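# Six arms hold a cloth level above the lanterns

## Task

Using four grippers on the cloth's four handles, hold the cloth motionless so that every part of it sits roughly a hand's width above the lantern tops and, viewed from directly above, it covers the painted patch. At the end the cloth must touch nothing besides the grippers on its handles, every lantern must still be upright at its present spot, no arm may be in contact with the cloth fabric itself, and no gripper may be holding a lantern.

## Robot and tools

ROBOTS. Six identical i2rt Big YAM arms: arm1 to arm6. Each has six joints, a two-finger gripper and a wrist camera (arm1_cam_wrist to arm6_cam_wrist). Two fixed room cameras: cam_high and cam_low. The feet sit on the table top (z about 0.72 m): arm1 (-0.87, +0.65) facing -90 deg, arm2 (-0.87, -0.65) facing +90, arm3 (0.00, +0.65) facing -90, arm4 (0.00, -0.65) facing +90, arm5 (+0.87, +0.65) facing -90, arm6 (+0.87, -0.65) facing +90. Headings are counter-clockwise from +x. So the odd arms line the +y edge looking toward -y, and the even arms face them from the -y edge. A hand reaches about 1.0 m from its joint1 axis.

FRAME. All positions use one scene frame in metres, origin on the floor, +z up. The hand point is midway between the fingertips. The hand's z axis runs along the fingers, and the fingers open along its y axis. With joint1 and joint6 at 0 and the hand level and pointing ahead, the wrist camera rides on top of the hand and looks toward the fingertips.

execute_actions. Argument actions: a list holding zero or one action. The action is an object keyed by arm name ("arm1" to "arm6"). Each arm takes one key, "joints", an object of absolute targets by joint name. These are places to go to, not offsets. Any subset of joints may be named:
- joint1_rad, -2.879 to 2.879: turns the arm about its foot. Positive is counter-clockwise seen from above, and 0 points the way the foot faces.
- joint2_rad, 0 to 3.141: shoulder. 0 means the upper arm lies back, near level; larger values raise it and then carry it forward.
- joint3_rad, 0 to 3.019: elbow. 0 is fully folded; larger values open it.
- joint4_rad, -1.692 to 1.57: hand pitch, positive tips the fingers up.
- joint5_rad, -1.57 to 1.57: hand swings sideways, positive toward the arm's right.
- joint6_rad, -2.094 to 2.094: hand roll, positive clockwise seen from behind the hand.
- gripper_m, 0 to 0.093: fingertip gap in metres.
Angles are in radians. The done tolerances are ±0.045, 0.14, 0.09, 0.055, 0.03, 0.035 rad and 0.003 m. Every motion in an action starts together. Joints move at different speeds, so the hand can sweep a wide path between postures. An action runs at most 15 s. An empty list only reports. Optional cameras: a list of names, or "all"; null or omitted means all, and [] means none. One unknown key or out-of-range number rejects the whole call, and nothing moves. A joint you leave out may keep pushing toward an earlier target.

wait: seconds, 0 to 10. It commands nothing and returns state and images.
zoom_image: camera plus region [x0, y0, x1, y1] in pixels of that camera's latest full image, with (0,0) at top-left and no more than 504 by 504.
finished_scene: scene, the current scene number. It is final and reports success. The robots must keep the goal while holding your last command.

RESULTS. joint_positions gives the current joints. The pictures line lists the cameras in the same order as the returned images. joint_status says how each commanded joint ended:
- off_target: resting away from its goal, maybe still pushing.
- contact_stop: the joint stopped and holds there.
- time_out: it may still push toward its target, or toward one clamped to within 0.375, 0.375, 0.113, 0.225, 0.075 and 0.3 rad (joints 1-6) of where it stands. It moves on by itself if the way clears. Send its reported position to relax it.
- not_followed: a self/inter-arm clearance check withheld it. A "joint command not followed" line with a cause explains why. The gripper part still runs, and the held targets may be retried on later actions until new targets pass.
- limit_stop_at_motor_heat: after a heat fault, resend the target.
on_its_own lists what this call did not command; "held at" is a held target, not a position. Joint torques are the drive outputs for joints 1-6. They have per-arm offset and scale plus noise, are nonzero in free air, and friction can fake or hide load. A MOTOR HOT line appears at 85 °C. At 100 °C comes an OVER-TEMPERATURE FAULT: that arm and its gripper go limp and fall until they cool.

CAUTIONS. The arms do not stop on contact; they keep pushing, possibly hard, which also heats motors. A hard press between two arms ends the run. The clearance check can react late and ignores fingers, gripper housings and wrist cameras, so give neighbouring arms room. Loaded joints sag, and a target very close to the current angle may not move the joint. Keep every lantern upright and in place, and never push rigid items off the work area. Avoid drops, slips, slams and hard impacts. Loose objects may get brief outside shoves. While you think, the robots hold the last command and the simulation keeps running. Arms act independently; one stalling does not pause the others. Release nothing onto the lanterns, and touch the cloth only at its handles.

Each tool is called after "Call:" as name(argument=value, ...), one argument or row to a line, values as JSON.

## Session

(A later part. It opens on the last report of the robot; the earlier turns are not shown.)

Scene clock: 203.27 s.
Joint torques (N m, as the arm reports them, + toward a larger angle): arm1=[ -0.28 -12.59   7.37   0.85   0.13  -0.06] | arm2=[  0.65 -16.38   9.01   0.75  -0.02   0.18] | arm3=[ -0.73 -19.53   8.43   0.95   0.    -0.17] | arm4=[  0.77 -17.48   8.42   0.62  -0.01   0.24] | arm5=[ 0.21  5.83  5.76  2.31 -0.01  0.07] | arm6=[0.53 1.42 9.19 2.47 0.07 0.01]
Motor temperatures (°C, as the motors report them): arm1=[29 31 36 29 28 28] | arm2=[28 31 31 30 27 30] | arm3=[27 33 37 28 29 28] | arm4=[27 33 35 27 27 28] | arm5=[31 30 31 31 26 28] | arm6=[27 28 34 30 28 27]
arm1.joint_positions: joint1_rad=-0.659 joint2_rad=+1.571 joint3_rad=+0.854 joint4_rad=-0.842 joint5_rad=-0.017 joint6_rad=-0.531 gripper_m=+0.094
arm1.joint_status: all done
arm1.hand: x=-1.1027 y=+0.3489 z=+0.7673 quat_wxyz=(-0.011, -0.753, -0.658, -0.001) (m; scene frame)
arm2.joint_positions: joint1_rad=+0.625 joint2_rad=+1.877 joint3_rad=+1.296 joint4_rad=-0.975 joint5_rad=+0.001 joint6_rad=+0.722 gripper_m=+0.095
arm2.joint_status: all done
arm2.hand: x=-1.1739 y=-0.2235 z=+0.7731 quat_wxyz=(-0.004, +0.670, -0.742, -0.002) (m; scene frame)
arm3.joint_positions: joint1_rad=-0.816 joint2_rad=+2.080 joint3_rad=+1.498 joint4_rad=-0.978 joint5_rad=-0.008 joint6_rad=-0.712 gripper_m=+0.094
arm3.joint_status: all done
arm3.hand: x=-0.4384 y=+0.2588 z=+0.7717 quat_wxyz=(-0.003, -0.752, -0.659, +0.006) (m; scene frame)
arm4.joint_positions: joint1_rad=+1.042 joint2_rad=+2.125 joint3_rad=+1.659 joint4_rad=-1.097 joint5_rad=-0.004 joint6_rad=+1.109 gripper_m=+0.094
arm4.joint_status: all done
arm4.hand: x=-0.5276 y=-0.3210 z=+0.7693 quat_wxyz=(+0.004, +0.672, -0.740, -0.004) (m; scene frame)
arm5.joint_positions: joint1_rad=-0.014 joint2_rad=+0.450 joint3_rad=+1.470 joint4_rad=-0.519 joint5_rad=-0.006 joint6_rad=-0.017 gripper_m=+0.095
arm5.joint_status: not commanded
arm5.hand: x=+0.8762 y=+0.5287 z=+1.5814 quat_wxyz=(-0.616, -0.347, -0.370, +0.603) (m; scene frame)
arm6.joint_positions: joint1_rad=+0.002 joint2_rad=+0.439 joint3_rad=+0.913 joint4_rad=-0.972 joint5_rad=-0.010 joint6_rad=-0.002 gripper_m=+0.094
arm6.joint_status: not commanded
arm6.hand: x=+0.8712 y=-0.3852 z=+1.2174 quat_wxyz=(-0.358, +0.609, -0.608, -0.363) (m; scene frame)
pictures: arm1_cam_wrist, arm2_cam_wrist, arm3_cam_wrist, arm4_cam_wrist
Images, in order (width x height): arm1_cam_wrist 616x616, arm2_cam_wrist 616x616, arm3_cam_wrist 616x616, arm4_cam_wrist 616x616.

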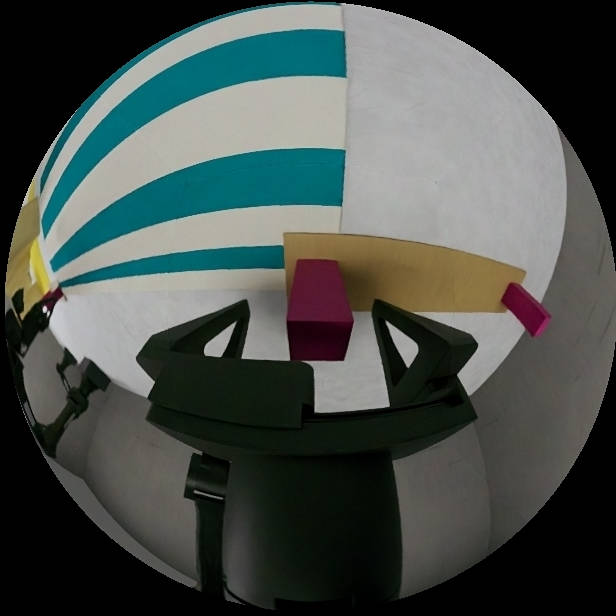

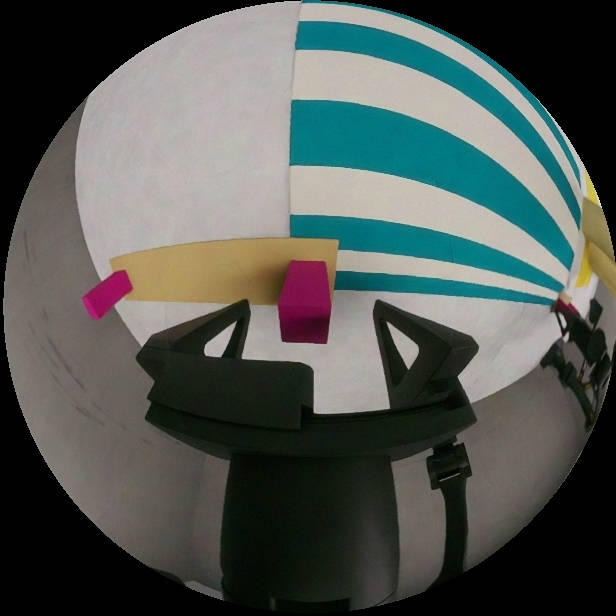

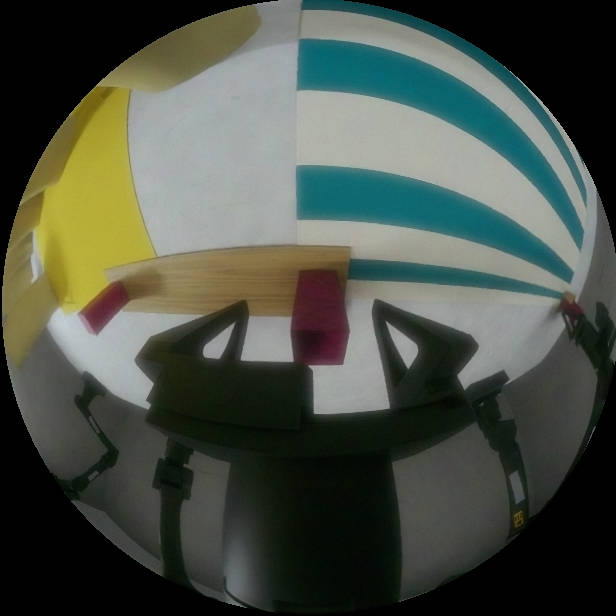

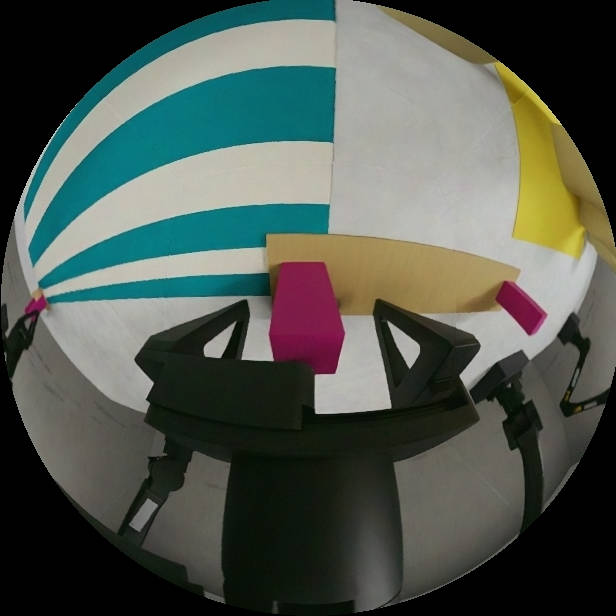

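Call:
execute_actions(
  actions=[
    {"arm1":{"joints":{"gripper_m":0.0}},"arm2":{"joints":{"joint2_rad":1.912,"joint3_rad":1.278}},"arm3":{"joints":{"gripper_m":0.0}},"arm4":{"joints":{"gripper_m":0.0}},"arm6":{"joints":{"joint2_rad":1.214,"joint3_rad":1.01,"joint4_rad":-1.364}}},
  ],
  cameras=["arm2_cam_wrist","cam_low","arm6_cam_wrist"],
)

Call:
execute_actions(
  actions=[
    {"arm2":{"joints":{"gripper_m":0.0}}},
  ],
  cameras=["arm1_cam_wrist","arm2_cam_wrist","arm3_cam_wrist","arm4_cam_wrist"],
)

Scene clock: 218.07 s.
Joint torques (N m, as the arm reports them, + toward a larger angle): arm1=[ -0.25 -12.35   7.27   0.84   0.06  -0.05] | arm2=[  0.66 -16.38   8.75   0.7   -0.03   0.17] | arm3=[ -0.6  -19.55   8.36   0.73  -0.05  -0.18] | arm4=[  0.38 -17.74   8.49   0.41   0.06   0.21] | arm5=[ 0.16  5.8   5.75  2.3  -0.01  0.07] | arm6=[ 0.53 -7.52 12.31 -0.15  0.07  0.01]
Motor temperatures (°C, as the motors report them): arm1=[29 31 35 29 28 28] | arm2=[28 31 30 30 27 30] | arm3=[27 33 37 28 29 28] | arm4=[27 33 35 27 27 28] | arm5=[31 30 31 31 26 28] | arm6=[27 28 35 30 28 27]
arm1.joint_positions: joint1_rad=-0.659 joint2_rad=+1.571 joint3_rad=+0.854 joint4_rad=-0.841 joint5_rad=-0.015 joint6_rad=-0.532 gripper_m=+0.029
arm1.joint_status: gripper_m off_target (ended at +0.029, target +0.000)
arm1.hand: x=-1.1032 y=+0.3490 z=+0.7673 quat_wxyz=(-0.011, -0.752, -0.659, +0.000) (m; scene frame)
arm2.joint_positions: joint1_rad=+0.625 joint2_rad=+1.895 joint3_rad=+1.283 joint4_rad=-0.974 joint5_rad=+0.001 joint6_rad=+0.722 gripper_m=+0.095
arm2.joint_status: all done
arm2.hand: x=-1.1692 y=-0.2299 z=+0.7599 quat_wxyz=(-0.002, +0.670, -0.742, +0.013) (m; scene frame)
arm3.joint_positions: joint1_rad=-0.816 joint2_rad=+2.080 joint3_rad=+1.498 joint4_rad=-0.976 joint5_rad=-0.006 joint6_rad=-0.713 gripper_m=+0.029
arm3.joint_status: gripper_m off_target (ended at +0.029, target +0.000)
arm3.hand: x=-0.4390 y=+0.2586 z=+0.7717 quat_wxyz=(-0.003, -0.752, -0.659, +0.008) (m; scene frame)
arm4.joint_positions: joint1_rad=+1.043 joint2_rad=+2.125 joint3_rad=+1.659 joint4_rad=-1.091 joint5_rad=-0.006 joint6_rad=+1.113 gripper_m=+0.029
arm4.joint_status: gripper_m off_target (ended at +0.029, target +0.000)
arm4.hand: x=-0.5291 y=-0.3208 z=+0.7691 quat_wxyz=(+0.006, +0.671, -0.741, -0.006) (m; scene frame)
arm5.joint_positions: joint1_rad=-0.014 joint2_rad=+0.450 joint3_rad=+1.470 joint4_rad=-0.519 joint5_rad=-0.006 joint6_rad=-0.017 gripper_m=+0.095
arm5.joint_status: not commanded
arm5.hand: x=+0.8762 y=+0.5287 z=+1.5814 quat_wxyz=(-0.616, -0.347, -0.370, +0.603) (m; scene frame)
arm6.joint_positions: joint1_rad=+0.002 joint2_rad=+1.211 joint3_rad=+0.977 joint4_rad=-1.350 joint5_rad=-0.010 joint6_rad=-0.002 gripper_m=+0.094
arm6.joint_status: all done
arm6.hand: x=+0.8708 y=-0.3292 z=+0.9822 quat_wxyz=(+0.010, +0.706, -0.708, +0.001) (m; scene frame)
pictures: arm2_cam_wrist, arm6_cam_wrist, cam_low
Images, in order (width x height): arm2_cam_wrist 616x616, arm6_cam_wrist 616x616, cam_low 672x504.

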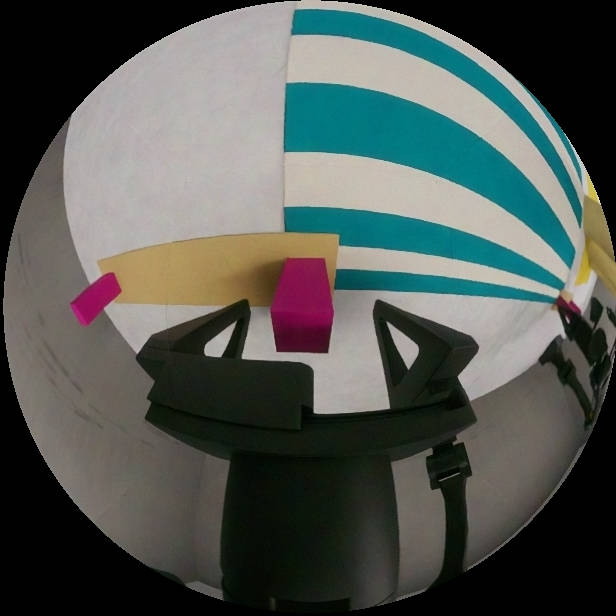

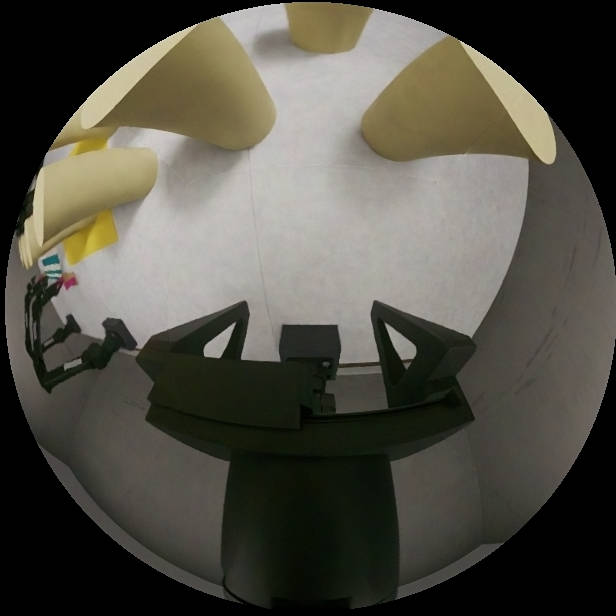

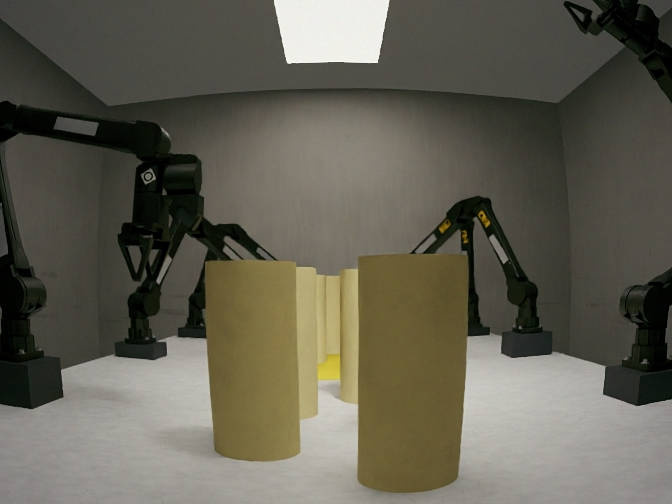

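Scene clock: 218.80 s.
Joint torques (N m, as the arm reports them, + toward a larger angle): arm1=[ -0.01 -12.1    7.22   0.84   0.07  -0.04] | arm2=[  0.49 -16.37   8.69   0.65   0.06   0.16] | arm3=[ -0.8  -19.5    8.41   0.71  -0.03  -0.18] | arm4=[  0.38 -17.58   8.5    0.39   0.06   0.21] | arm5=[ 0.19  5.84  5.74  2.31 -0.01  0.07] | arm6=[ 0.27 -7.65 12.34 -0.11  0.06  0.  ]
Motor temperatures (°C, as the motors report them): arm1=[29 31 35 29 28 28] | arm2=[28 31 30 30 27 30] | arm3=[27 33 37 28 29 28] | arm4=[27 33 35 27 27 28] | arm5=[31 30 31 31 26 28] | arm6=[27 28 35 30 28 27]
arm1.joint_positions: joint1_rad=-0.659 joint2_rad=+1.571 joint3_rad=+0.854 joint4_rad=-0.841 joint5_rad=-0.015 joint6_rad=-0.532 gripper_m=+0.029
arm1.joint_status: not commanded
arm1.hand: x=-1.1032 y=+0.3490 z=+0.7673 quat_wxyz=(-0.011, -0.752, -0.659, +0.000) (m; scene frame)
arm2.joint_positions: joint1_rad=+0.626 joint2_rad=+1.895 joint3_rad=+1.283 joint4_rad=-0.972 joint5_rad=-0.002 joint6_rad=+0.724 gripper_m=+0.029
arm2.joint_status: gripper_m off_target (ended at +0.029, target +0.000)
arm2.hand: x=-1.1702 y=-0.2299 z=+0.7599 quat_wxyz=(-0.001, +0.670, -0.743, +0.012) (m; scene frame)
arm3.joint_positions: joint1_rad=-0.816 joint2_rad=+2.080 joint3_rad=+1.498 joint4_rad=-0.976 joint5_rad=-0.006 joint6_rad=-0.713 gripper_m=+0.029
arm3.joint_status: not commanded
arm3.hand: x=-0.4390 y=+0.2586 z=+0.7717 quat_wxyz=(-0.003, -0.752, -0.659, +0.008) (m; scene frame)
arm4.joint_positions: joint1_rad=+1.043 joint2_rad=+2.125 joint3_rad=+1.659 joint4_rad=-1.091 joint5_rad=-0.006 joint6_rad=+1.113 gripper_m=+0.029
arm4.joint_status: not commanded
arm4.hand: x=-0.5291 y=-0.3208 z=+0.7691 quat_wxyz=(+0.006, +0.671, -0.741, -0.006) (m; scene frame)
arm5.joint_positions: joint1_rad=-0.014 joint2_rad=+0.450 joint3_rad=+1.470 joint4_rad=-0.519 joint5_rad=-0.006 joint6_rad=-0.017 gripper_m=+0.095
arm5.joint_status: not commanded
arm5.hand: x=+0.8762 y=+0.5287 z=+1.5814 quat_wxyz=(-0.616, -0.347, -0.370, +0.603) (m; scene frame)
arm6.joint_positions: joint1_rad=+0.002 joint2_rad=+1.211 joint3_rad=+0.977 joint4_rad=-1.350 joint5_rad=-0.010 joint6_rad=-0.002 gripper_m=+0.094
arm6.joint_status: not commanded
arm6.hand: x=+0.8708 y=-0.3292 z=+0.9822 quat_wxyz=(+0.010, +0.706, -0.708, +0.001) (m; scene frame)
pictures: arm1_cam_wrist, arm2_cam_wrist, arm3_cam_wrist, arm4_cam_wrist
Images, in order (width x height): arm1_cam_wrist 616x616, arm2_cam_wrist 616x616, arm3_cam_wrist 616x616, arm4_cam_wrist 616x616.

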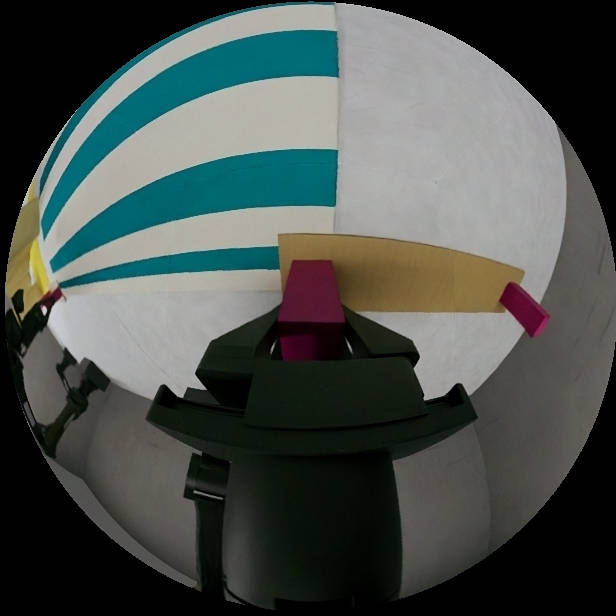

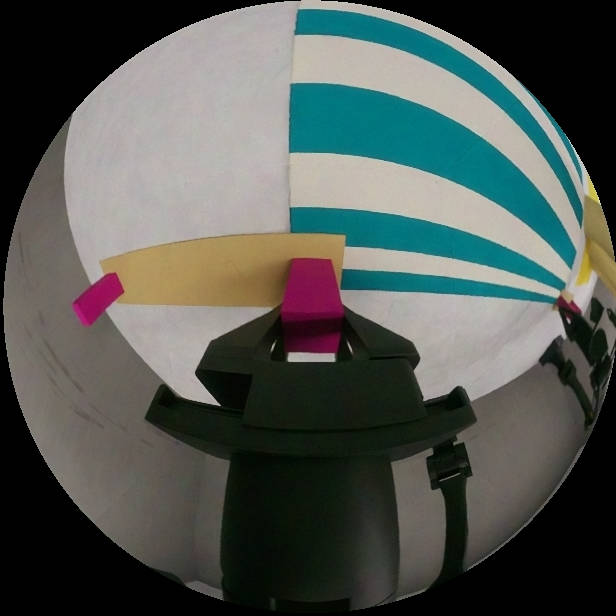

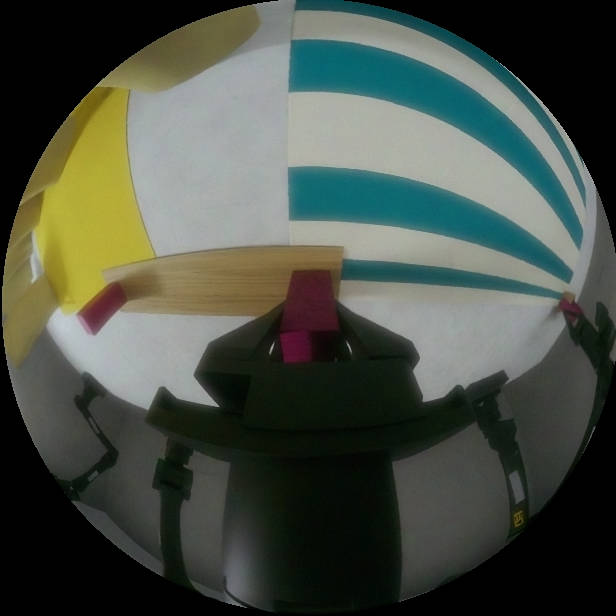

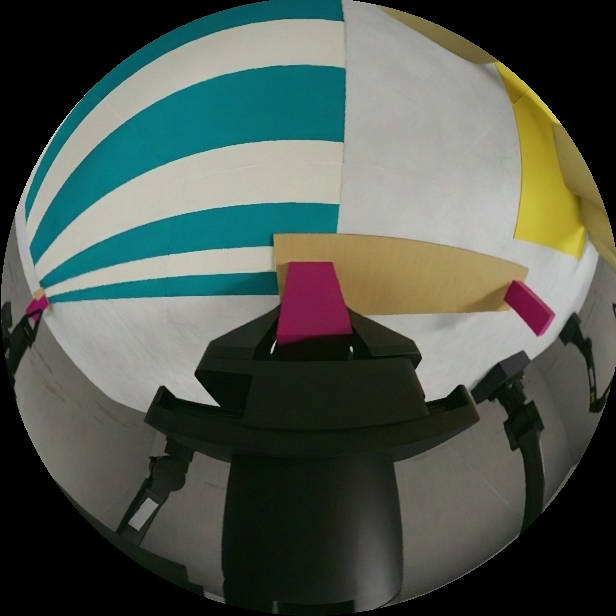

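Call:
execute_actions(
  actions=[
    {"arm1":{"joints":{"joint1_rad":-0.727,"joint2_rad":1.385,"joint3_rad":1.26,"joint4_rad":-1.43,"joint6_rad":-0.60}},"arm2":{"joints":{"joint1_rad":0.68,"joint2_rad":1.74,"joint3_rad":1.652,"joint4_rad":-1.466,"joint6_rad":0.78}},"arm3":{"joints":{"joint1_rad":-0.857,"joint2_rad":1.96,"joint3_rad":1.89,"joint4_rad":-1.482,"joint6_rad":-0.755}},"arm4":{"joints":{"joint1_rad":1.077,"joint2_rad":2.08,"joint3_rad":2.155,"joint4_rad":-1.627,"joint6_rad":1.147}},"arm6":{"joints":{"joint2_rad":0.44,"joint3_rad":1.2,"joint4_rad":-1.2}}},
  ],
  cameras=["cam_high","cam_low","arm3_cam_wrist","arm6_cam_wrist"],
)

Scene clock: 249.77 s.
Joint torques (N m, as the arm reports them, + toward a larger angle): arm1=[ -0.37 -12.53  11.25  -0.15   0.33  -0.04] | arm2=[  0.75 -16.68  14.12  -0.06  -0.31   0.16] | arm3=[ -0.82 -20.14  11.9   -0.78  -0.12  -0.16] | arm4=[  0.82 -19.33  13.21  -0.87  -0.06   0.25] | arm5=[0.12 5.88 5.76 2.31 0.   0.06] | arm6=[ 0.31  4.23 10.82  1.95  0.07 -0.01]
Motor temperatures (°C, as the motors report them): arm1=[29 31 36 29 28 28] | arm2=[28 31 31 30 27 30] | arm3=[27 34 37 28 29 28] | arm4=[27 33 35 27 27 28] | arm5=[31 30 31 31 26 28] | arm6=[27 28 37 30 28 27]
arm1.joint_positions: joint1_rad=-0.711 joint2_rad=+1.379 joint3_rad=+1.231 joint4_rad=-1.419 joint5_rad=-0.023 joint6_rad=-0.592 gripper_m=+0.029
arm1.joint_status: all done
arm1.hand: x=-1.1287 y=+0.3490 z=+0.9681 quat_wxyz=(-0.014, -0.750, -0.662, -0.004) (m; scene frame)
arm2.joint_positions: joint1_rad=+0.672 joint2_rad=+1.734 joint3_rad=+1.614 joint4_rad=-1.456 joint5_rad=+0.008 joint6_rad=+0.768 gripper_m=+0.029
arm2.joint_status: all done
arm2.hand: x=-1.1975 y=-0.2324 z=+0.9587 quat_wxyz=(-0.006, +0.670, -0.742, +0.008) (m; scene frame)
arm3.joint_positions: joint1_rad=-0.854 joint2_rad=+1.948 joint3_rad=+1.873 joint4_rad=-1.456 joint5_rad=-0.005 joint6_rad=-0.748 gripper_m=+0.029
arm3.joint_status: all done
arm3.hand: x=-0.4742 y=+0.2588 z=+0.9826 quat_wxyz=(-0.001, -0.753, -0.658, +0.021) (m; scene frame)
arm4.joint_positions: joint1_rad=+1.062 joint2_rad=+2.072 joint3_rad=+2.120 joint4_rad=-1.601 joint5_rad=-0.003 joint6_rad=+1.134 gripper_m=+0.029
arm4.joint_status: all done
arm4.hand: x=-0.5570 y=-0.3176 z=+0.9727 quat_wxyz=(+0.005, +0.671, -0.742, -0.009) (m; scene frame)
arm5.joint_positions: joint1_rad=-0.014 joint2_rad=+0.450 joint3_rad=+1.470 joint4_rad=-0.519 joint5_rad=-0.006 joint6_rad=-0.017 gripper_m=+0.095
arm5.joint_status: not commanded
arm5.hand: x=+0.8762 y=+0.5287 z=+1.5814 quat_wxyz=(-0.616, -0.347, -0.370, +0.603) (m; scene frame)
arm6.joint_positions: joint1_rad=+0.002 joint2_rad=+0.434 joint3_rad=+1.178 joint4_rad=-1.206 joint5_rad=-0.010 joint6_rad=-0.002 gripper_m=+0.094
arm6.joint_status: all done
arm6.hand: x=+0.8712 y=-0.4410 z=+1.3082 quat_wxyz=(-0.369, +0.602, -0.601, -0.374) (m; scene frame)
pictures: arm3_cam_wrist, arm6_cam_wrist, cam_high, cam_low
Images, in order (width x height): arm3_cam_wrist 616x616, arm6_cam_wrist 616x616, cam_high 672x504, cam_low 672x504.

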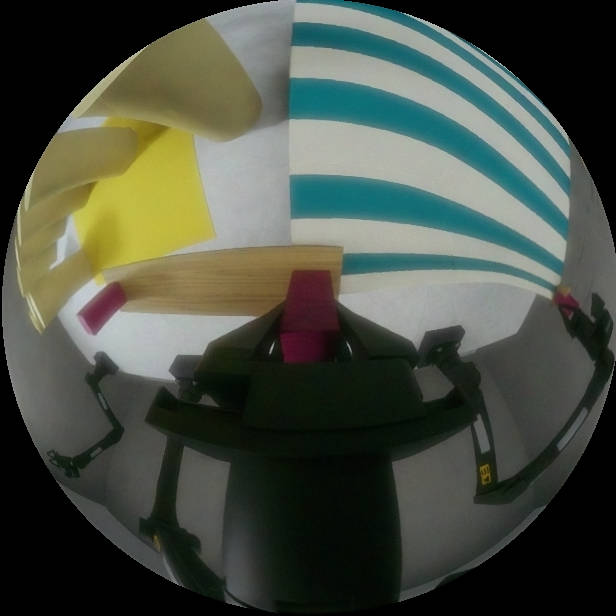

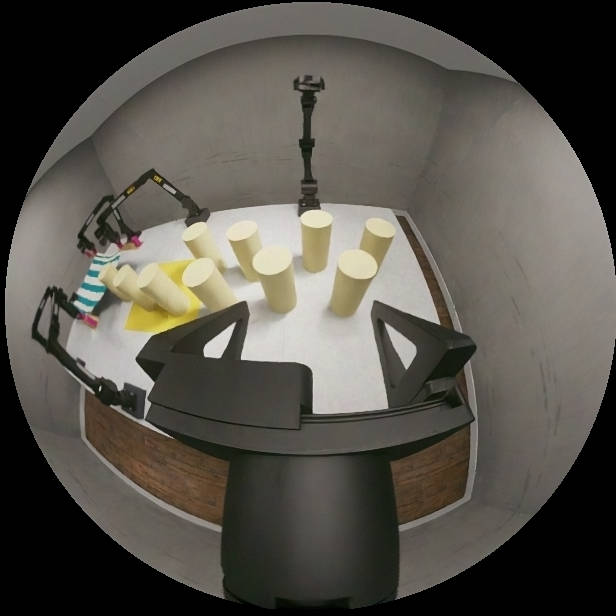

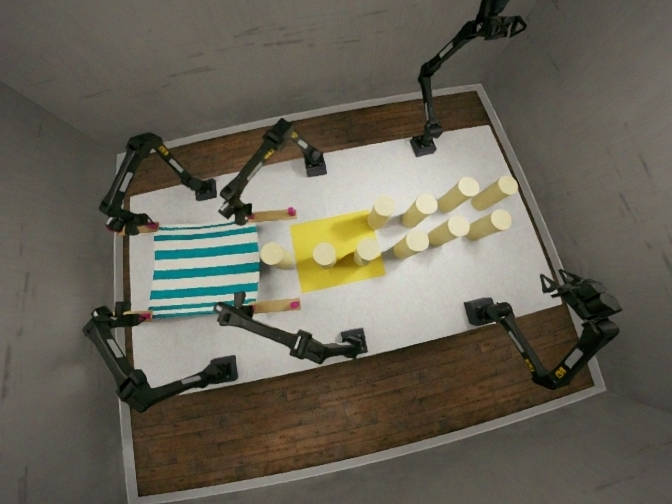

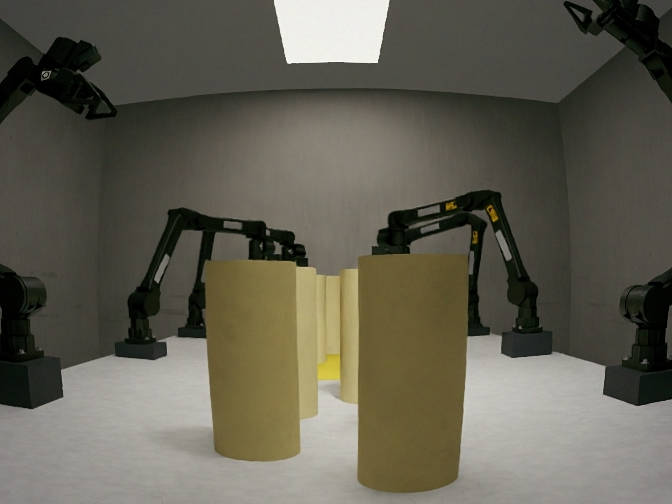

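Call:
execute_actions(
  actions=[
    {"arm1":{"joints":{"joint1_rad":-0.655,"joint2_rad":1.455,"joint3_rad":1.92,"joint4_rad":-1.68,"joint6_rad":-0.675}},"arm2":{"joints":{"joint1_rad":0.735,"joint2_rad":1.313,"joint3_rad":1.78,"joint4_rad":-1.68,"joint6_rad":0.685}},"arm3":{"joints":{"joint1_rad":-0.89,"joint2_rad":1.847,"joint3_rad":2.29,"joint4_rad":-1.68,"joint6_rad":-0.925}},"arm4":{"joints":{"joint1_rad":1.02,"joint2_rad":1.762,"joint3_rad":2.25,"joint4_rad":-1.68,"joint6_rad":0.955}}},
  ],
  cameras=["cam_high","cam_low","arm3_cam_wrist"],
)

Scene clock: 287.60 s.
Joint torques (N m, as the arm reports them, + toward a larger angle): arm1=[  1.07 -14.72  12.21   0.72   0.34  -0.02] | arm2=[  1.23 -11.53  12.28   0.58  -0.41  -0.15] | arm3=[ -1.14 -19.05  11.99  -0.05  -0.12  -0.14] | arm4=[ -0.68 -16.3   10.92  -0.08  -0.02  -0.01] | arm5=[ 0.18  5.88  5.76  2.32 -0.01  0.06] | arm6=[ 0.49  4.28 10.84  1.93  0.07  0.  ]
Motor temperatures (°C, as the motors report them): arm1=[29 31 38 29 28 28] | arm2=[28 31 34 30 27 30] | arm3=[27 35 40 28 29 28] | arm4=[27 34 40 27 27 28] | arm5=[31 30 31 31 26 28] | arm6=[27 28 37 30 28 27]
arm1.joint_positions: joint1_rad=-0.654 joint2_rad=+1.465 joint3_rad=+1.874 joint4_rad=-1.674 joint5_rad=-0.024 joint6_rad=-0.666 gripper_m=+0.029
arm1.joint_status: all done
arm1.hand: x=-1.1619 y=+0.2720 z=+1.1860 quat_wxyz=(-0.033, -0.696, -0.702, +0.145) (m; scene frame)
arm2.joint_positions: joint1_rad=+0.721 joint2_rad=+1.330 joint3_rad=+1.761 joint4_rad=-1.673 joint5_rad=+0.010 joint6_rad=+0.696 gripper_m=+0.029
arm2.joint_status: all done
arm2.hand: x=-1.1516 y=-0.3265 z=+1.1993 quat_wxyz=(-0.020, +0.705, -0.691, -0.156) (m; scene frame)
arm3.joint_positions: joint1_rad=-0.887 joint2_rad=+1.844 joint3_rad=+2.269 joint4_rad=-1.657 joint5_rad=-0.005 joint6_rad=-0.919 gripper_m=+0.029
arm3.joint_status: all done
arm3.hand: x=-0.4893 y=+0.2721 z=+1.2016 quat_wxyz=(+0.020, -0.695, -0.699, +0.168) (m; scene frame)
arm4.joint_positions: joint1_rad=+1.023 joint2_rad=+1.778 joint3_rad=+2.240 joint4_rad=-1.657 joint5_rad=-0.004 joint6_rad=+0.969 gripper_m=+0.029
arm4.joint_status: all done
joint sent to its limit — the command would take arm4.joint4_rad past its lower limit, so that joint was sent only as far as its limit.
arm4.hand: x=-0.5007 y=-0.3236 z=+1.1988 quat_wxyz=(+0.039, +0.703, -0.686, -0.184) (m; scene frame)
arm5.joint_positions: joint1_rad=-0.014 joint2_rad=+0.450 joint3_rad=+1.470 joint4_rad=-0.519 joint5_rad=-0.006 joint6_rad=-0.017 gripper_m=+0.095
arm5.joint_status: not commanded
arm5.hand: x=+0.8762 y=+0.5287 z=+1.5814 quat_wxyz=(-0.616, -0.347, -0.370, +0.603) (m; scene frame)
arm6.joint_positions: joint1_rad=+0.002 joint2_rad=+0.434 joint3_rad=+1.178 joint4_rad=-1.206 joint5_rad=-0.010 joint6_rad=-0.002 gripper_m=+0.094
arm6.joint_status: not commanded
arm6.hand: x=+0.8712 y=-0.4410 z=+1.3082 quat_wxyz=(-0.369, +0.602, -0.601, -0.374) (m; scene frame)
pictures: arm3_cam_wrist, cam_high, cam_low
Images, in order (width x height): arm3_cam_wrist 616x616, cam_high 672x504, cam_low 672x504.

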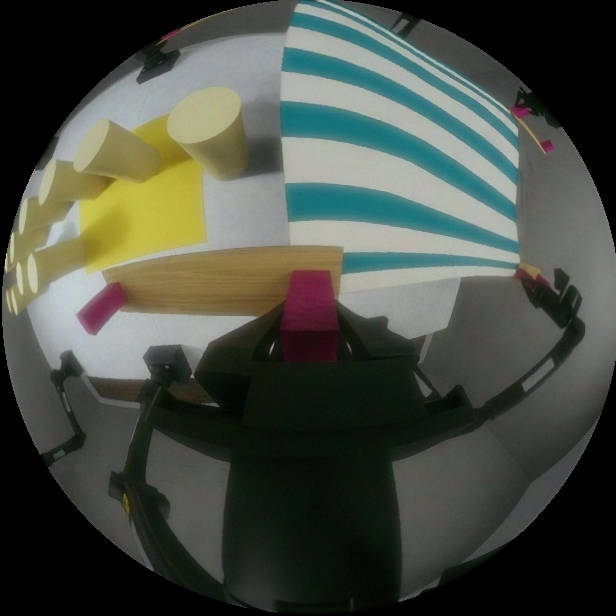

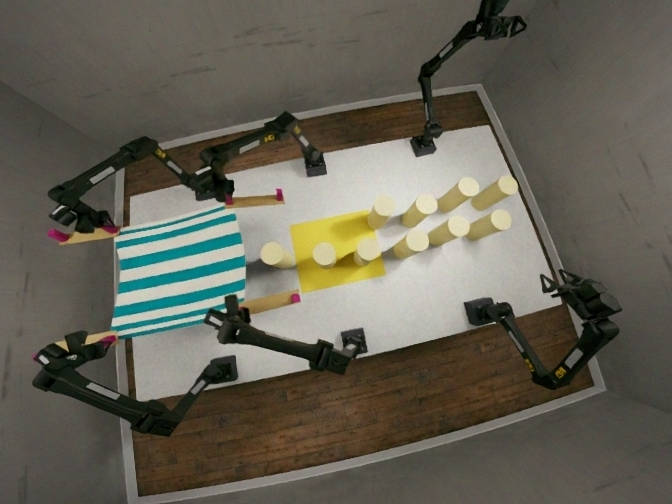

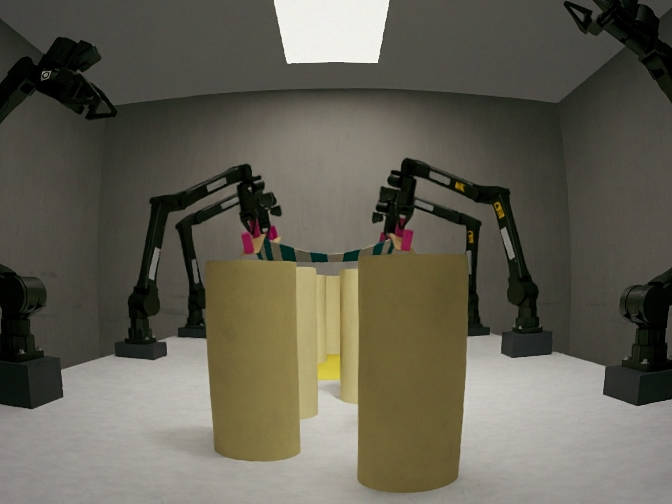

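Call:
execute_actions(
  actions=[
    {"arm1":{"joints":{"joint1_rad":-0.232,"joint2_rad":1.168,"joint3_rad":1.68,"joint6_rad":-0.235}},"arm2":{"joints":{"joint1_rad":0.248,"joint2_rad":0.977,"joint3_rad":1.53,"joint6_rad":0.205}},"arm3":{"joints":{"joint1_rad":-0.617,"joint2_rad":1.428,"joint3_rad":1.816,"joint6_rad":-0.645}},"arm4":{"joints":{"joint1_rad":0.785,"joint2_rad":1.29,"joint3_rad":1.75,"joint6_rad":0.712}}},
  ],
  cameras=["cam_high","cam_low"],
)

Scene clock: 310.27 s.
Joint torques (N m, as the arm reports them, + toward a larger angle): arm1=[  0.59 -10.24   9.37   0.68   0.71   0.17] | arm2=[ 0.9  -4.71 10.47  0.76 -0.63 -0.1 ] | arm3=[ -1.15 -13.11  10.21  -0.04  -0.11   0.06] | arm4=[  0.46 -10.72  10.18  -0.01  -0.05   0.  ] | arm5=[0.19 5.75 5.75 2.3  0.   0.07] | arm6=[ 0.39  4.35 10.82  1.99  0.07  0.  ]
Motor temperatures (°C, as the motors report them): arm1=[29 32 40 29 28 28] | arm2=[28 31 33 30 27 30] | arm3=[27 34 40 28 29 28] | arm4=[27 34 38 27 27 28] | arm5=[31 30 31 31 26 28] | arm6=[27 28 37 30 28 27]
arm1.joint_positions: joint1_rad=-0.224 joint2_rad=+1.175 joint3_rad=+1.671 joint4_rad=-1.671 joint5_rad=-0.034 joint6_rad=-0.243 gripper_m=+0.029
arm1.joint_status: all done
arm1.hand: x=-0.9534 y=+0.2878 z=+1.2174 quat_wxyz=(-0.119, -0.687, -0.700, +0.155) (m; scene frame)
arm2.joint_positions: joint1_rad=+0.240 joint2_rad=+0.990 joint3_rad=+1.528 joint4_rad=-1.673 joint5_rad=+0.017 joint6_rad=+0.214 gripper_m=+0.029
arm2.joint_status: all done
arm2.hand: x=-0.9423 y=-0.3523 z=+1.2181 quat_wxyz=(-0.124, +0.697, -0.684, -0.173) (m; scene frame)
arm3.joint_positions: joint1_rad=-0.613 joint2_rad=+1.438 joint3_rad=+1.815 joint4_rad=-1.658 joint5_rad=-0.004 joint6_rad=-0.655 gripper_m=+0.029
arm3.joint_status: all done
arm3.hand: x=-0.2766 y=+0.2776 z=+1.2186 quat_wxyz=(-0.021, -0.694, -0.705, +0.144) (m; scene frame)
arm4.joint_positions: joint1_rad=+0.772 joint2_rad=+1.310 joint3_rad=+1.748 joint4_rad=-1.660 joint5_rad=-0.003 joint6_rad=+0.726 gripper_m=+0.029
arm4.joint_status: all done
arm4.hand: x=-0.2830 y=-0.3408 z=+1.2146 quat_wxyz=(-0.007, +0.702, -0.690, -0.174) (m; scene frame)
arm5.joint_positions: joint1_rad=-0.014 joint2_rad=+0.450 joint3_rad=+1.470 joint4_rad=-0.519 joint5_rad=-0.006 joint6_rad=-0.017 gripper_m=+0.095
arm5.joint_status: not commanded
arm5.hand: x=+0.8762 y=+0.5287 z=+1.5814 quat_wxyz=(-0.616, -0.347, -0.370, +0.603) (m; scene frame)
arm6.joint_positions: joint1_rad=+0.002 joint2_rad=+0.434 joint3_rad=+1.178 joint4_rad=-1.206 joint5_rad=-0.010 joint6_rad=-0.002 gripper_m=+0.094
arm6.joint_status: not commanded
arm6.hand: x=+0.8712 y=-0.4410 z=+1.3082 quat_wxyz=(-0.369, +0.602, -0.601, -0.374) (m; scene frame)
pictures: cam_high, cam_low
Images, in order (width x height): cam_high 672x504, cam_low 672x504.

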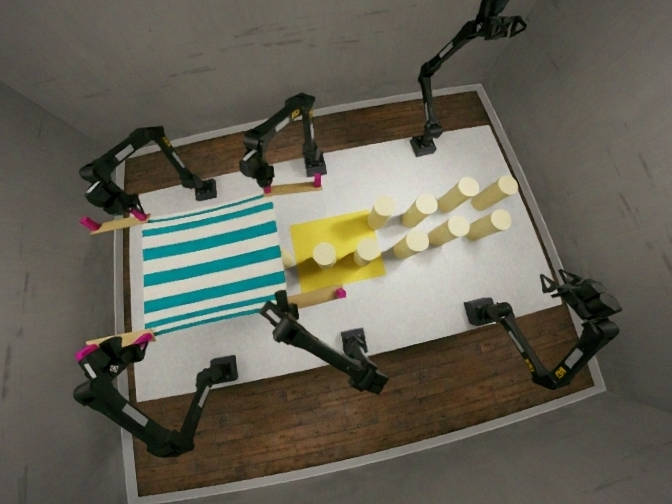

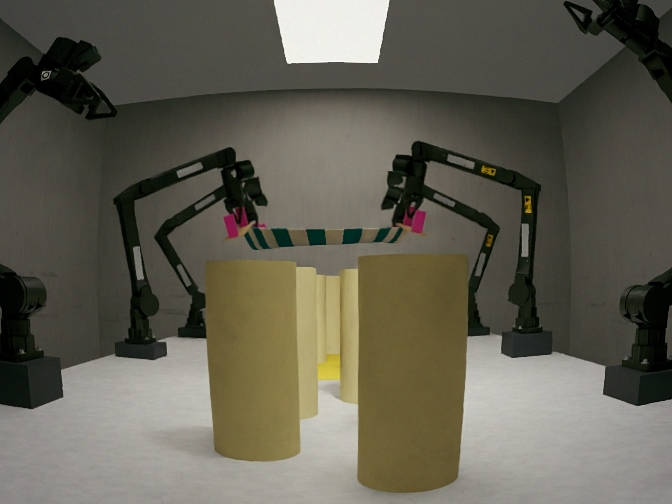

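Call:
execute_actions(
  actions=[
    {"arm1":{"joints":{"joint1_rad":0.295,"joint2_rad":1.21,"joint3_rad":1.70,"joint6_rad":0.30}},"arm2":{"joints":{"joint1_rad":-0.349,"joint2_rad":1.06,"joint3_rad":1.58,"joint6_rad":-0.404}},"arm3":{"joints":{"joint1_rad":-0.175,"joint2_rad":1.196,"joint3_rad":1.588,"joint6_rad":-0.193}},"arm4":{"joints":{"joint1_rad":0.296,"joint2_rad":0.975,"joint3_rad":1.492,"joint6_rad":0.206}}},
  ],
  cameras=["cam_high","cam_low"],
)

Scene clock: 329.90 s.
Joint torques (N m, as the arm reports them, + toward a larger angle): arm1=[  0.67 -11.09  11.16   0.54   0.68   0.13] | arm2=[ 0.45 -7.23 14.92  0.61 -0.43 -0.1 ] | arm3=[ 0.15 -9.1   9.67 -0.28 -0.31  0.06] | arm4=[-1.87 -6.02  9.53  0.06  0.13 -0.02] | arm5=[ 0.16  5.88  5.76  2.31 -0.01  0.07] | arm6=[ 0.43  4.35 10.82  1.94  0.07 -0.01]
Motor temperatures (°C, as the motors report them): arm1=[29 31 39 29 29 28] | arm2=[28 30 33 30 28 30] | arm3=[27 34 39 28 29 28] | arm4=[27 32 38 27 27 28] | arm5=[31 30 31 31 26 28] | arm6=[27 28 37 30 28 27]
arm1.joint_positions: joint1_rad=+0.299 joint2_rad=+1.219 joint3_rad=+1.671 joint4_rad=-1.671 joint5_rad=-0.030 joint6_rad=+0.291 gripper_m=+0.029
arm1.joint_status: all done
arm1.hand: x=-0.7590 y=+0.2832 z=+1.2039 quat_wxyz=(-0.164, -0.694, -0.698, +0.065) (m; scene frame)
arm2.joint_positions: joint1_rad=-0.351 joint2_rad=+1.083 joint3_rad=+1.528 joint4_rad=-1.673 joint5_rad=+0.009 joint6_rad=-0.394 gripper_m=+0.029
arm2.joint_status: all done
arm2.hand: x=-0.7572 y=-0.3374 z=+1.1927 quat_wxyz=(-0.161, +0.710, -0.683, -0.058) (m; scene frame)
arm3.joint_positions: joint1_rad=-0.185 joint2_rad=+1.205 joint3_rad=+1.593 joint4_rad=-1.652 joint5_rad=+0.002 joint6_rad=-0.205 gripper_m=+0.029
arm3.joint_status: all done
arm3.hand: x=-0.0796 y=+0.2812 z=+1.2168 quat_wxyz=(-0.082, -0.701, -0.696, +0.130) (m; scene frame)
arm4.joint_positions: joint1_rad=+0.310 joint2_rad=+0.998 joint3_rad=+1.496 joint4_rad=-1.658 joint5_rad=-0.010 joint6_rad=+0.222 gripper_m=+0.029
arm4.joint_status: all done
arm4.hand: x=-0.0854 y=-0.3551 z=+1.2118 quat_wxyz=(-0.099, +0.713, -0.671, -0.179) (m; scene frame)
arm5.joint_positions: joint1_rad=-0.014 joint2_rad=+0.450 joint3_rad=+1.470 joint4_rad=-0.519 joint5_rad=-0.006 joint6_rad=-0.017 gripper_m=+0.095
arm5.joint_status: not commanded
arm5.hand: x=+0.8762 y=+0.5287 z=+1.5814 quat_wxyz=(-0.616, -0.347, -0.370, +0.603) (m; scene frame)
arm6.joint_positions: joint1_rad=+0.002 joint2_rad=+0.434 joint3_rad=+1.178 joint4_rad=-1.206 joint5_rad=-0.010 joint6_rad=-0.002 gripper_m=+0.094
arm6.joint_status: not commanded
arm6.hand: x=+0.8712 y=-0.4410 z=+1.3082 quat_wxyz=(-0.369, +0.602, -0.601, -0.374) (m; scene frame)
pictures: cam_high, cam_low
Images, in order (width x height): cam_high 672x504, cam_low 672x504.

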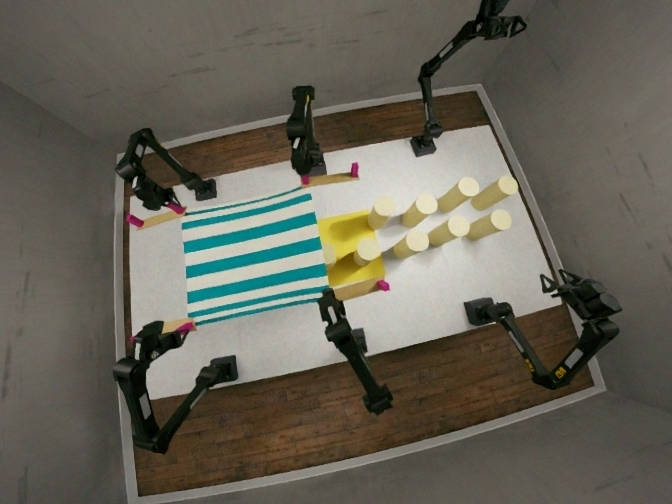

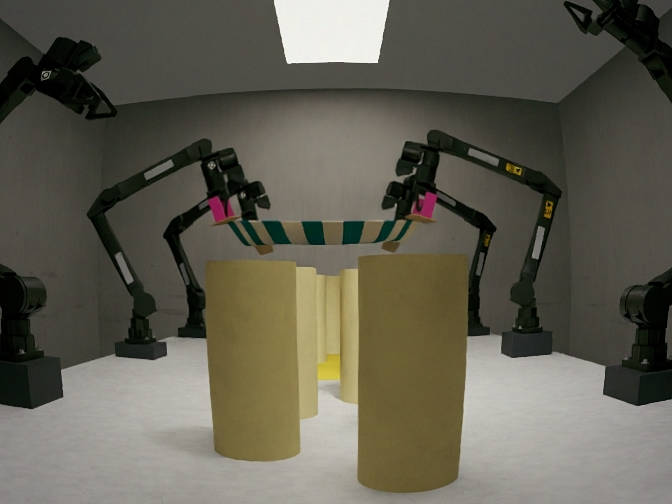

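Call:
execute_actions(
  actions=[
    {"arm1":{"joints":{"joint1_rad":0.716,"joint2_rad":1.493,"joint3_rad":1.972,"joint6_rad":0.72}},"arm2":{"joints":{"joint1_rad":-0.802,"joint2_rad":1.39,"joint3_rad":1.855,"joint6_rad":-0.85}},"arm3":{"joints":{"joint1_rad":0.38,"joint2_rad":1.265,"joint3_rad":1.60,"joint6_rad":0.355}},"arm4":{"joints":{"joint1_rad":-0.372,"joint2_rad":1.078,"joint3_rad":1.55,"joint6_rad":-0.445}}},
  ],
  cameras=["cam_high","cam_low"],
)

Scene clock: 351.60 s.
Joint torques (N m, as the arm reports them, + toward a larger angle): arm1=[  0.22 -17.78  12.8    0.59   0.29   0.11] | arm2=[  0.46 -14.39  16.18   0.42  -0.16  -0.1 ] | arm3=[  0.52 -11.02  10.9   -0.13  -0.61   0.03] | arm4=[-2.06 -7.27 14.73 -0.1   0.34  0.02] | arm5=[0.25 5.81 5.75 2.29 0.   0.07] | arm6=[ 0.57  4.31 10.8   1.94  0.07  0.01]
Motor temperatures (°C, as the motors report them): arm1=[29 31 40 29 29 28] | arm2=[28 30 35 30 28 30] | arm3=[27 33 39 28 29 28] | arm4=[27 31 38 27 27 28] | arm5=[31 30 31 31 26 28] | arm6=[27 28 38 30 28 27]
arm1.joint_positions: joint1_rad=+0.724 joint2_rad=+1.521 joint3_rad=+1.919 joint4_rad=-1.673 joint5_rad=-0.019 joint6_rad=+0.711 gripper_m=+0.029
arm1.joint_status: all done
arm1.hand: x=-0.5465 y=+0.2782 z=+1.1856 quat_wxyz=(-0.150, -0.696, -0.702, -0.004) (m; scene frame)
arm2.joint_positions: joint1_rad=-0.804 joint2_rad=+1.422 joint3_rad=+1.791 joint4_rad=-1.671 joint5_rad=+0.001 joint6_rad=-0.838 gripper_m=+0.029
arm2.joint_status: all done
arm2.hand: x=-0.5452 y=-0.3349 z=+1.1808 quat_wxyz=(-0.136, +0.711, -0.690, +0.012) (m; scene frame)
arm3.joint_positions: joint1_rad=+0.364 joint2_rad=+1.280 joint3_rad=+1.593 joint4_rad=-1.660 joint5_rad=+0.012 joint6_rad=+0.344 gripper_m=+0.029
arm3.joint_status: all done
arm3.hand: x=+0.1290 y=+0.2754 z=+1.1887 quat_wxyz=(-0.098, -0.706, -0.699, +0.054) (m; scene frame)
arm4.joint_positions: joint1_rad=-0.354 joint2_rad=+1.095 joint3_rad=+1.500 joint4_rad=-1.658 joint5_rad=-0.018 joint6_rad=-0.430 gripper_m=+0.029
arm4.joint_status: all done
arm4.hand: x=+0.1246 y=-0.3370 z=+1.1838 quat_wxyz=(-0.143, +0.715, -0.681, -0.067) (m; scene frame)
arm5.joint_positions: joint1_rad=-0.014 joint2_rad=+0.450 joint3_rad=+1.470 joint4_rad=-0.519 joint5_rad=-0.006 joint6_rad=-0.017 gripper_m=+0.095
arm5.joint_status: not commanded
arm5.hand: x=+0.8762 y=+0.5287 z=+1.5814 quat_wxyz=(-0.616, -0.347, -0.370, +0.603) (m; scene frame)
arm6.joint_positions: joint1_rad=+0.002 joint2_rad=+0.434 joint3_rad=+1.178 joint4_rad=-1.206 joint5_rad=-0.010 joint6_rad=-0.002 gripper_m=+0.094
arm6.joint_status: not commanded
arm6.hand: x=+0.8712 y=-0.4410 z=+1.3082 quat_wxyz=(-0.369, +0.602, -0.601, -0.374) (m; scene frame)
pictures: cam_high, cam_low
Images, in order (width x height): cam_high 672x504, cam_low 672x504.

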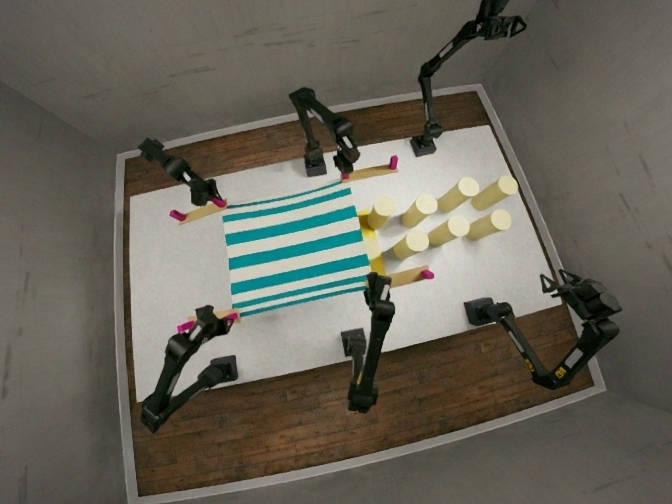

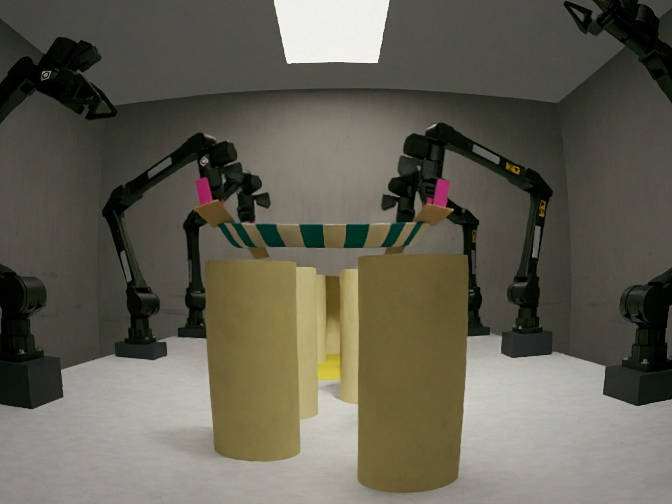

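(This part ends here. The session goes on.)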